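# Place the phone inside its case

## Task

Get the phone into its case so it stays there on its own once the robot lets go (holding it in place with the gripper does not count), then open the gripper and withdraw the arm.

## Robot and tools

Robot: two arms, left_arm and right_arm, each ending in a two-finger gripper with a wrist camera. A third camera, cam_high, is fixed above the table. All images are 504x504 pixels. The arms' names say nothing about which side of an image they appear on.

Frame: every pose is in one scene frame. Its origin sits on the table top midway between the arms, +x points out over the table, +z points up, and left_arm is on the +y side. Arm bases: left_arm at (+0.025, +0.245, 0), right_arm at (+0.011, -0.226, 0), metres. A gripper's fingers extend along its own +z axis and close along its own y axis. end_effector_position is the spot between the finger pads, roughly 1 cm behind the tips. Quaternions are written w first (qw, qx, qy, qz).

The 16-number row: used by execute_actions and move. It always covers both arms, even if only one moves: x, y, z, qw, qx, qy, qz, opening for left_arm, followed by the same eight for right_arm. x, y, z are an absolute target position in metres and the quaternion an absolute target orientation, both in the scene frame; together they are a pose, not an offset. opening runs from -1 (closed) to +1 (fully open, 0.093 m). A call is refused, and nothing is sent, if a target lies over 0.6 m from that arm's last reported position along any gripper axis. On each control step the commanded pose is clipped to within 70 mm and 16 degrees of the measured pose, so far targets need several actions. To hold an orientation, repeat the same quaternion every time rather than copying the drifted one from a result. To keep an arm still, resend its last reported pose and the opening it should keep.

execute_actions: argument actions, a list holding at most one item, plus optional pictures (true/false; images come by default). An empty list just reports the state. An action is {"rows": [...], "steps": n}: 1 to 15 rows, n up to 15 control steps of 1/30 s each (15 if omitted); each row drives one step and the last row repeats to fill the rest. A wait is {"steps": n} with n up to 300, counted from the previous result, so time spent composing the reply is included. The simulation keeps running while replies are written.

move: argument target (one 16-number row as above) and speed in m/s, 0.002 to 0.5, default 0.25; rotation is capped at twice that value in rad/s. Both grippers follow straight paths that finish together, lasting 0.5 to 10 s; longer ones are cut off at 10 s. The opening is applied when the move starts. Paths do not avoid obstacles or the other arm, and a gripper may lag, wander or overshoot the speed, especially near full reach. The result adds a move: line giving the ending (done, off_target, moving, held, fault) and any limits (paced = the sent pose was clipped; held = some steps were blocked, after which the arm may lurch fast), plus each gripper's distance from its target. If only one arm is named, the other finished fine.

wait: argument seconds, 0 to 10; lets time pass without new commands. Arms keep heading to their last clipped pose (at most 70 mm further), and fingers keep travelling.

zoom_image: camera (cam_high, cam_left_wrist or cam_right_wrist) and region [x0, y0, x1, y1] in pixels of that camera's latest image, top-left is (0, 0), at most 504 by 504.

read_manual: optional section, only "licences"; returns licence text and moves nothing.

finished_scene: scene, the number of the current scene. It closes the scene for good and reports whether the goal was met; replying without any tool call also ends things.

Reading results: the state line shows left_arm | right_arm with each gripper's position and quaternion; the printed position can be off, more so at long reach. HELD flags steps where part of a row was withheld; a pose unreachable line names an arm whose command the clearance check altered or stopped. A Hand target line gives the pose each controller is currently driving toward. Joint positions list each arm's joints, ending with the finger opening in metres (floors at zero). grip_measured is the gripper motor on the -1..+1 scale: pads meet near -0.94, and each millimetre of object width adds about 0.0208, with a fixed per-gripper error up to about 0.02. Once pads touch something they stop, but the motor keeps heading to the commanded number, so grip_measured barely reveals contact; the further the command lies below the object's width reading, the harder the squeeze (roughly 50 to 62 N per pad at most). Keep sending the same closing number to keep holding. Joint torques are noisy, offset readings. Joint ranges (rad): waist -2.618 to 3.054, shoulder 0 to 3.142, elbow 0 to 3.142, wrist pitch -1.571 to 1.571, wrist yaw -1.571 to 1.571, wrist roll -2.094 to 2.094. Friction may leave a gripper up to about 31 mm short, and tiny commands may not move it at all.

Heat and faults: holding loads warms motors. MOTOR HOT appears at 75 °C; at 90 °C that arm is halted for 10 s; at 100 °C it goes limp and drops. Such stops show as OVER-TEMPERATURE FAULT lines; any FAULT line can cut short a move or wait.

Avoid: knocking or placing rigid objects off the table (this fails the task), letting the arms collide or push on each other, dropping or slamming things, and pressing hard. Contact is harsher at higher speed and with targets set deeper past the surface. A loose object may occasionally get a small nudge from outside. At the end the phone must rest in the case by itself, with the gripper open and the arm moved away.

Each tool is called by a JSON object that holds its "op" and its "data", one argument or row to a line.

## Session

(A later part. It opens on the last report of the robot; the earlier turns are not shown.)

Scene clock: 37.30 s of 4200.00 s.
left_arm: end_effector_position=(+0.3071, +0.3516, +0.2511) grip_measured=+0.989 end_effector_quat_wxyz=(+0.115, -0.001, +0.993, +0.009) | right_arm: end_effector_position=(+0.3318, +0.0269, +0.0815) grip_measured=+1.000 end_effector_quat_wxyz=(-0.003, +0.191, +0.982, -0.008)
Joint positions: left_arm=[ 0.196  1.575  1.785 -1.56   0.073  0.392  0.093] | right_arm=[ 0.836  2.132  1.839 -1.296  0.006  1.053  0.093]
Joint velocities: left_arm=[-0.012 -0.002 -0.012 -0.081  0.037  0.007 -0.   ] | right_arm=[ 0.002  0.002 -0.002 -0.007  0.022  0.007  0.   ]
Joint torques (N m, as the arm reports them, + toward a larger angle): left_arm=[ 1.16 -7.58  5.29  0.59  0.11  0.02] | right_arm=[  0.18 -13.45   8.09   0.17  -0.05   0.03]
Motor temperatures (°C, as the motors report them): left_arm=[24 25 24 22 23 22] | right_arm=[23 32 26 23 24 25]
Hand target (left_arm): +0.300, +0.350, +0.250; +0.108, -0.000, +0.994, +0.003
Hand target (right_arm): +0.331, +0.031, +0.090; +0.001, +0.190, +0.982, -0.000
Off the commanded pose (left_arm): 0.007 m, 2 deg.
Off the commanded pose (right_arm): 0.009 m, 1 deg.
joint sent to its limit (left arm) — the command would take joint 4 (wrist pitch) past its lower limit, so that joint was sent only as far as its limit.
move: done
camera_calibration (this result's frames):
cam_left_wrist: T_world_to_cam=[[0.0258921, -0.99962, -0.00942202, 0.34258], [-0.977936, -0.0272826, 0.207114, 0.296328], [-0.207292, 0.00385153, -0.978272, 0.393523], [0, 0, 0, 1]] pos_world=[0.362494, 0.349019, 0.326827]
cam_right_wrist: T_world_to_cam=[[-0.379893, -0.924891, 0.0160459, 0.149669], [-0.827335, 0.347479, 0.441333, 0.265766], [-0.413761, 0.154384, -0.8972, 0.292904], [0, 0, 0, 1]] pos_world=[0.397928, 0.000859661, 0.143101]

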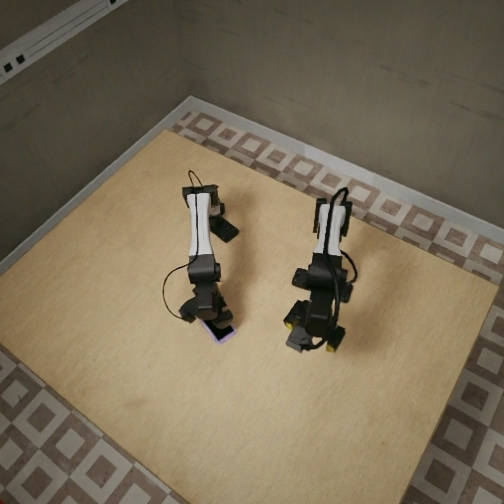

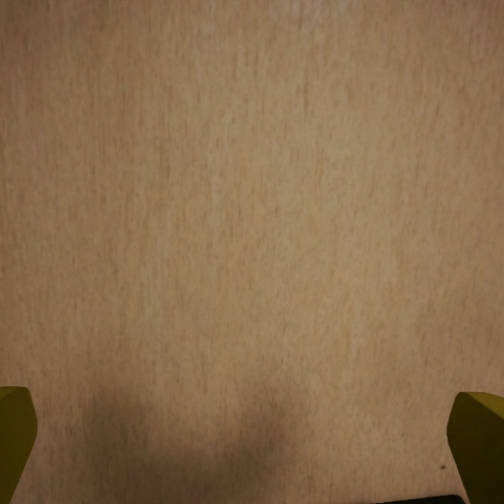

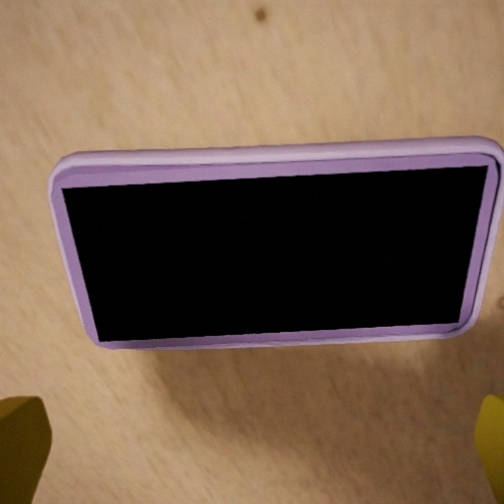

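{"op": "move", "data": {
  "target": [0.3,0.35,0.25,0.1,0,0.995,0,1,0.359,0.064,0.05,0,0.19,0.98,0,-1],
  "speed": 0.1
}}

{"op": "move", "data": {
  "target": [0.3,0.35,0.25,0.1,0,0.995,0,1,0.359,0.064,-0.025,0,0.19,0.98,0,-1],
  "speed": 0.04
}}

{"op": "move", "data": {
  "target": [0.3,0.35,0.25,0.1,0,0.995,0,1,0.33,0.03,0.09,0,0.19,0.98,0,1]
}}

Scene clock: 44.73 s of 4200.00 s.
left_arm: end_effector_position=(+0.3071, +0.3516, +0.2511) grip_measured=+0.989 end_effector_quat_wxyz=(+0.115, -0.001, +0.993, +0.009) | right_arm: end_effector_position=(+0.3568, +0.0557, +0.0492) grip_measured=-0.992 end_effector_quat_wxyz=(-0.003, +0.192, +0.981, -0.008)
Joint positions: left_arm=[ 0.196  1.575  1.785 -1.56   0.073  0.392  0.093] | right_arm=[ 0.852  2.31   2.002 -1.278  0.006  1.071  0.   ]
Joint velocities: left_arm=[-0.007 -0.002 -0.007  0.007  0.007  0.007  0.   ] | right_arm=[-0.002 -0.027  0.012 -0.022  0.022 -0.007  0.   ]
Joint torques (N m, as the arm reports them, + toward a larger angle): left_arm=[ 1.15 -7.57  5.3   0.6   0.12  0.02] | right_arm=[  0.4  -12.99   8.47   0.3   -0.05   0.02]
Motor temperatures (°C, as the motors report them): left_arm=[24 25 24 22 23 22] | right_arm=[23 33 26 23 24 25]
Hand target (left_arm): +0.300, +0.350, +0.250; +0.108, -0.000, +0.994, +0.003
Hand target (right_arm): +0.359, +0.064, +0.050; +0.000, +0.190, +0.982, +0.000
Off the commanded pose (left_arm): 0.007 m, 2 deg.
Off the commanded pose (right_arm): 0.009 m, 1 deg.
joint sent to its limit (left arm) — the command would take joint 4 (wrist pitch) past its lower limit, so that joint was sent only as far as its limit.
After step 90, 3.50 s passed at rest.
move: done
camera_calibration (this result's frames):
cam_left_wrist: T_world_to_cam=[[0.0258921, -0.99962, -0.00942202, 0.34258], [-0.977936, -0.0272826, 0.207114, 0.296328], [-0.207292, 0.00385153, -0.978272, 0.393523], [0, 0, 0, 1]] pos_world=[0.362494, 0.349019, 0.326827]
cam_right_wrist: T_world_to_cam=[[-0.382033, -0.924036, 0.0144287, 0.187169], [-0.827311, 0.348917, 0.440243, 0.290622], [-0.411835, 0.15625, -0.897763, 0.269033], [0, 0, 0, 1]] pos_world=[0.422737, 0.0295112, 0.110883]

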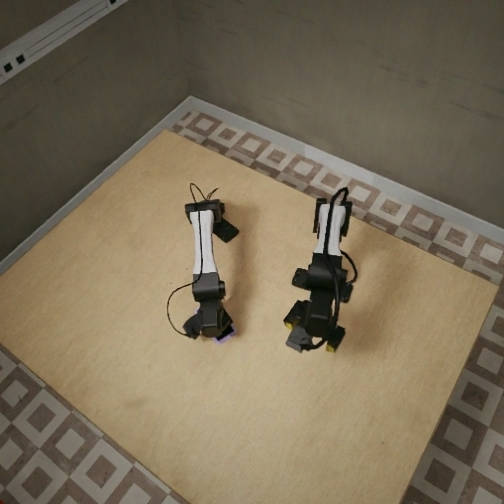

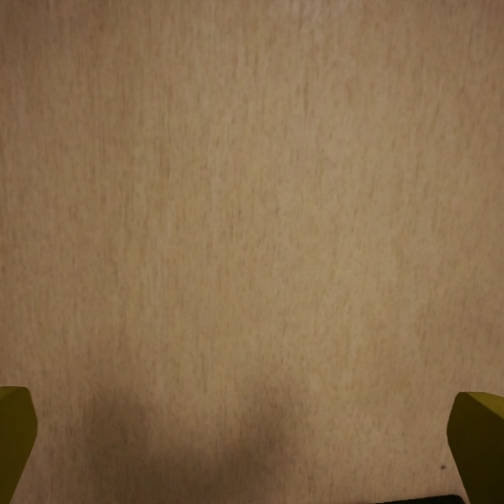

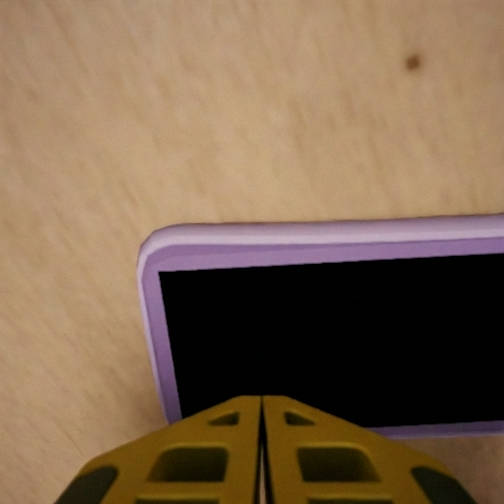

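Scene clock: 46.83 s of 4200.00 s.
left_arm: end_effector_position=(+0.3071, +0.3516, +0.2511) grip_measured=+0.989 end_effector_quat_wxyz=(+0.115, -0.001, +0.993, +0.009) | right_arm: end_effector_position=(+0.3604, +0.0587, +0.0137) grip_measured=-0.992 end_effector_quat_wxyz=(+0.007, +0.192, +0.981, +0.004)
Joint positions: left_arm=[ 0.196  1.575  1.785 -1.56   0.073  0.392  0.093] | right_arm=[ 0.852  2.319  1.876 -1.112  0.005  1.072  0.   ]
Joint velocities: left_arm=[ 0.007  0.027 -0.012 -0.007  0.051 -0.022 -0.001] | right_arm=[ 0.002  0.002 -0.007 -0.007  0.037  0.007  0.   ]
Joint torques (N m, as the arm reports them, + toward a larger angle): left_arm=[ 1.17 -7.57  5.29  0.59  0.11  0.02] | right_arm=[ 0.31 -9.96  1.84  1.17 -0.06  0.01]
Motor temperatures (°C, as the motors report them): left_arm=[24 25 24 22 23 22] | right_arm=[23 34 26 23 24 25]
Hand target (left_arm): +0.300, +0.350, +0.250; +0.108, -0.000, +0.994, +0.003
Hand target (right_arm): +0.356, +0.061, -0.023; -0.001, +0.190, +0.982, -0.002
Off the commanded pose (left_arm): 0.007 m, 2 deg.
Off the commanded pose (right_arm): 0.039 m, 1 deg.
joint sent to its limit (left arm) — the command would take joint 4 (wrist pitch) past its lower limit, so that joint was sent only as far as its limit.
move: off_target (right_arm)
camera_calibration (this result's frames):
cam_left_wrist: T_world_to_cam=[[0.0258921, -0.99962, -0.00942202, 0.34258], [-0.977936, -0.0272826, 0.207114, 0.296328], [-0.207292, 0.00385153, -0.978272, 0.393523], [0, 0, 0, 1]] pos_world=[0.362494, 0.349019, 0.326827]
cam_right_wrist: T_world_to_cam=[[-0.382759, -0.923762, -0.0126384, 0.192411], [-0.837197, 0.341041, 0.427542, 0.312356], [-0.390637, 0.174226, -0.903907, 0.229526], [0, 0, 0, 1]] pos_world=[0.424811, 0.0312266, 0.0763565]

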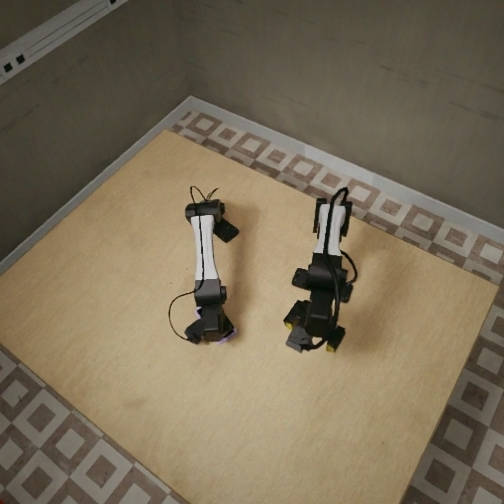

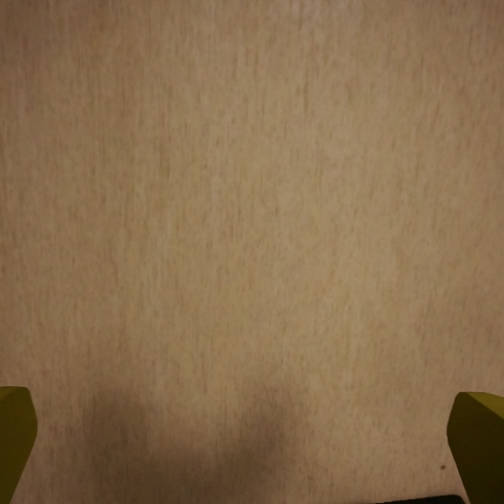

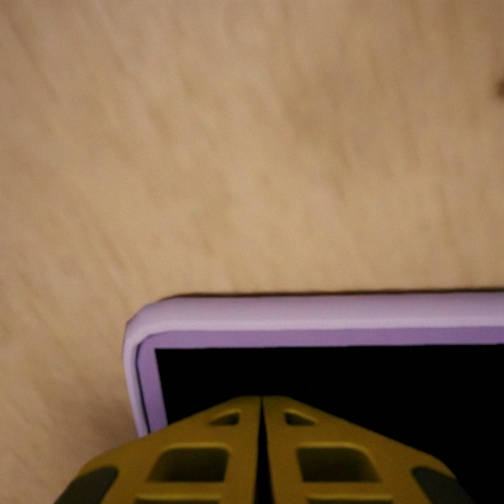

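Scene clock: 47.80 s of 4200.00 s.
left_arm: end_effector_position=(+0.3071, +0.3516, +0.2511) grip_measured=+0.989 end_effector_quat_wxyz=(+0.115, -0.001, +0.993, +0.009) | right_arm: end_effector_position=(+0.3302, +0.0364, +0.0867) grip_measured=+0.999 end_effector_quat_wxyz=(-0.001, +0.188, +0.982, +0.002)
Joint positions: left_arm=[ 0.196  1.575  1.785 -1.56   0.073  0.392  0.093] | right_arm=[ 0.853  2.131  1.86  -1.297 -0.004  1.064  0.093]
Joint velocities: left_arm=[-0.007  0.002  0.017 -0.007 -0.037  0.081 -0.001] | right_arm=[-0.012  0.017 -0.002  0.022  0.007  0.007 -0.001]
Joint torques (N m, as the arm reports them, + toward a larger angle): left_arm=[ 1.17 -7.56  5.31  0.58  0.12  0.01] | right_arm=[ -0.88 -13.43   6.54   0.22   0.02  -0.08]
Motor temperatures (°C, as the motors report them): left_arm=[24 25 24 22 23 22] | right_arm=[23 34 26 23 24 25]
Hand target (left_arm): +0.300, +0.350, +0.250; +0.108, -0.000, +0.994, +0.003
Hand target (right_arm): +0.331, +0.031, +0.090; -0.000, +0.190, +0.982, -0.000
Off the commanded pose (left_arm): 0.007 m, 2 deg.
Off the commanded pose (right_arm): 0.007 m, 0 deg.
joint sent to its limit (left arm) — the command would take joint 4 (wrist pitch) past its lower limit, so that joint was sent only as far as its limit.
move: done
camera_calibration (this result's frames):
cam_left_wrist: T_world_to_cam=[[0.0258921, -0.99962, -0.00942202, 0.34258], [-0.977936, -0.0272826, 0.207114, 0.296328], [-0.207292, 0.00385153, -0.978272, 0.393523], [0, 0, 0, 1]] pos_world=[0.362494, 0.349019, 0.326827]
cam_right_wrist: T_world_to_cam=[[-0.375064, -0.926987, -0.00470662, 0.15802], [-0.83305, 0.334821, 0.440366, 0.261232], [-0.406638, 0.169086, -0.897806, 0.292594], [0, 0, 0, 1]] pos_world=[0.395867, 0.00954306, 0.148398]

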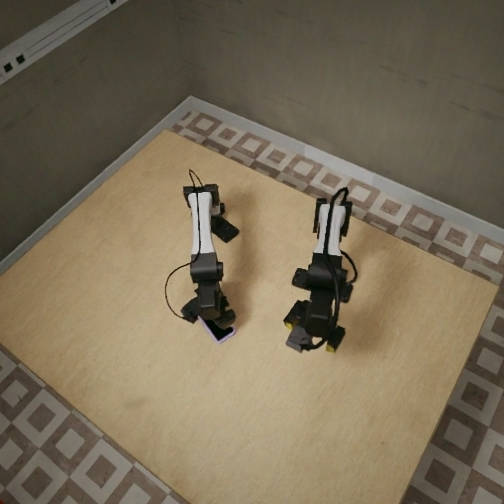

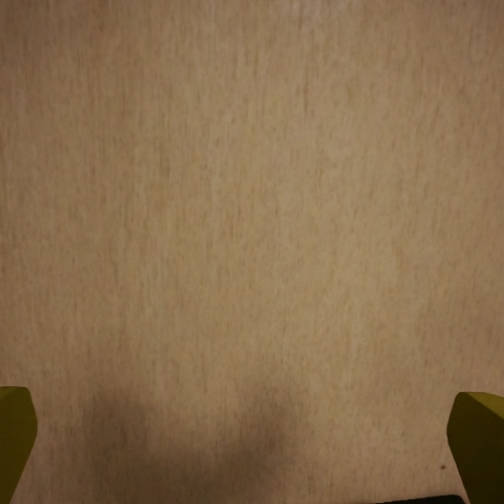

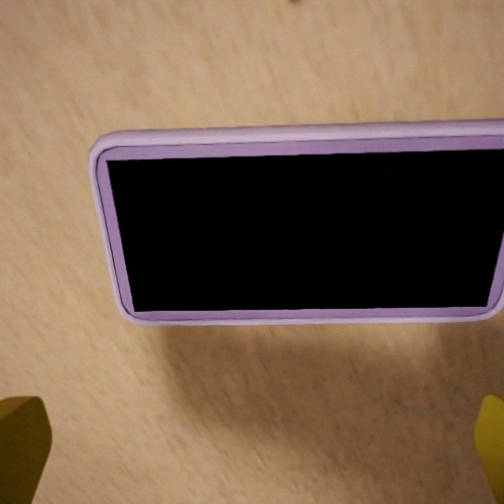

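{"op": "finished_scene", "data": {
  "scene": 1
}}

The scene is finished: the task was done.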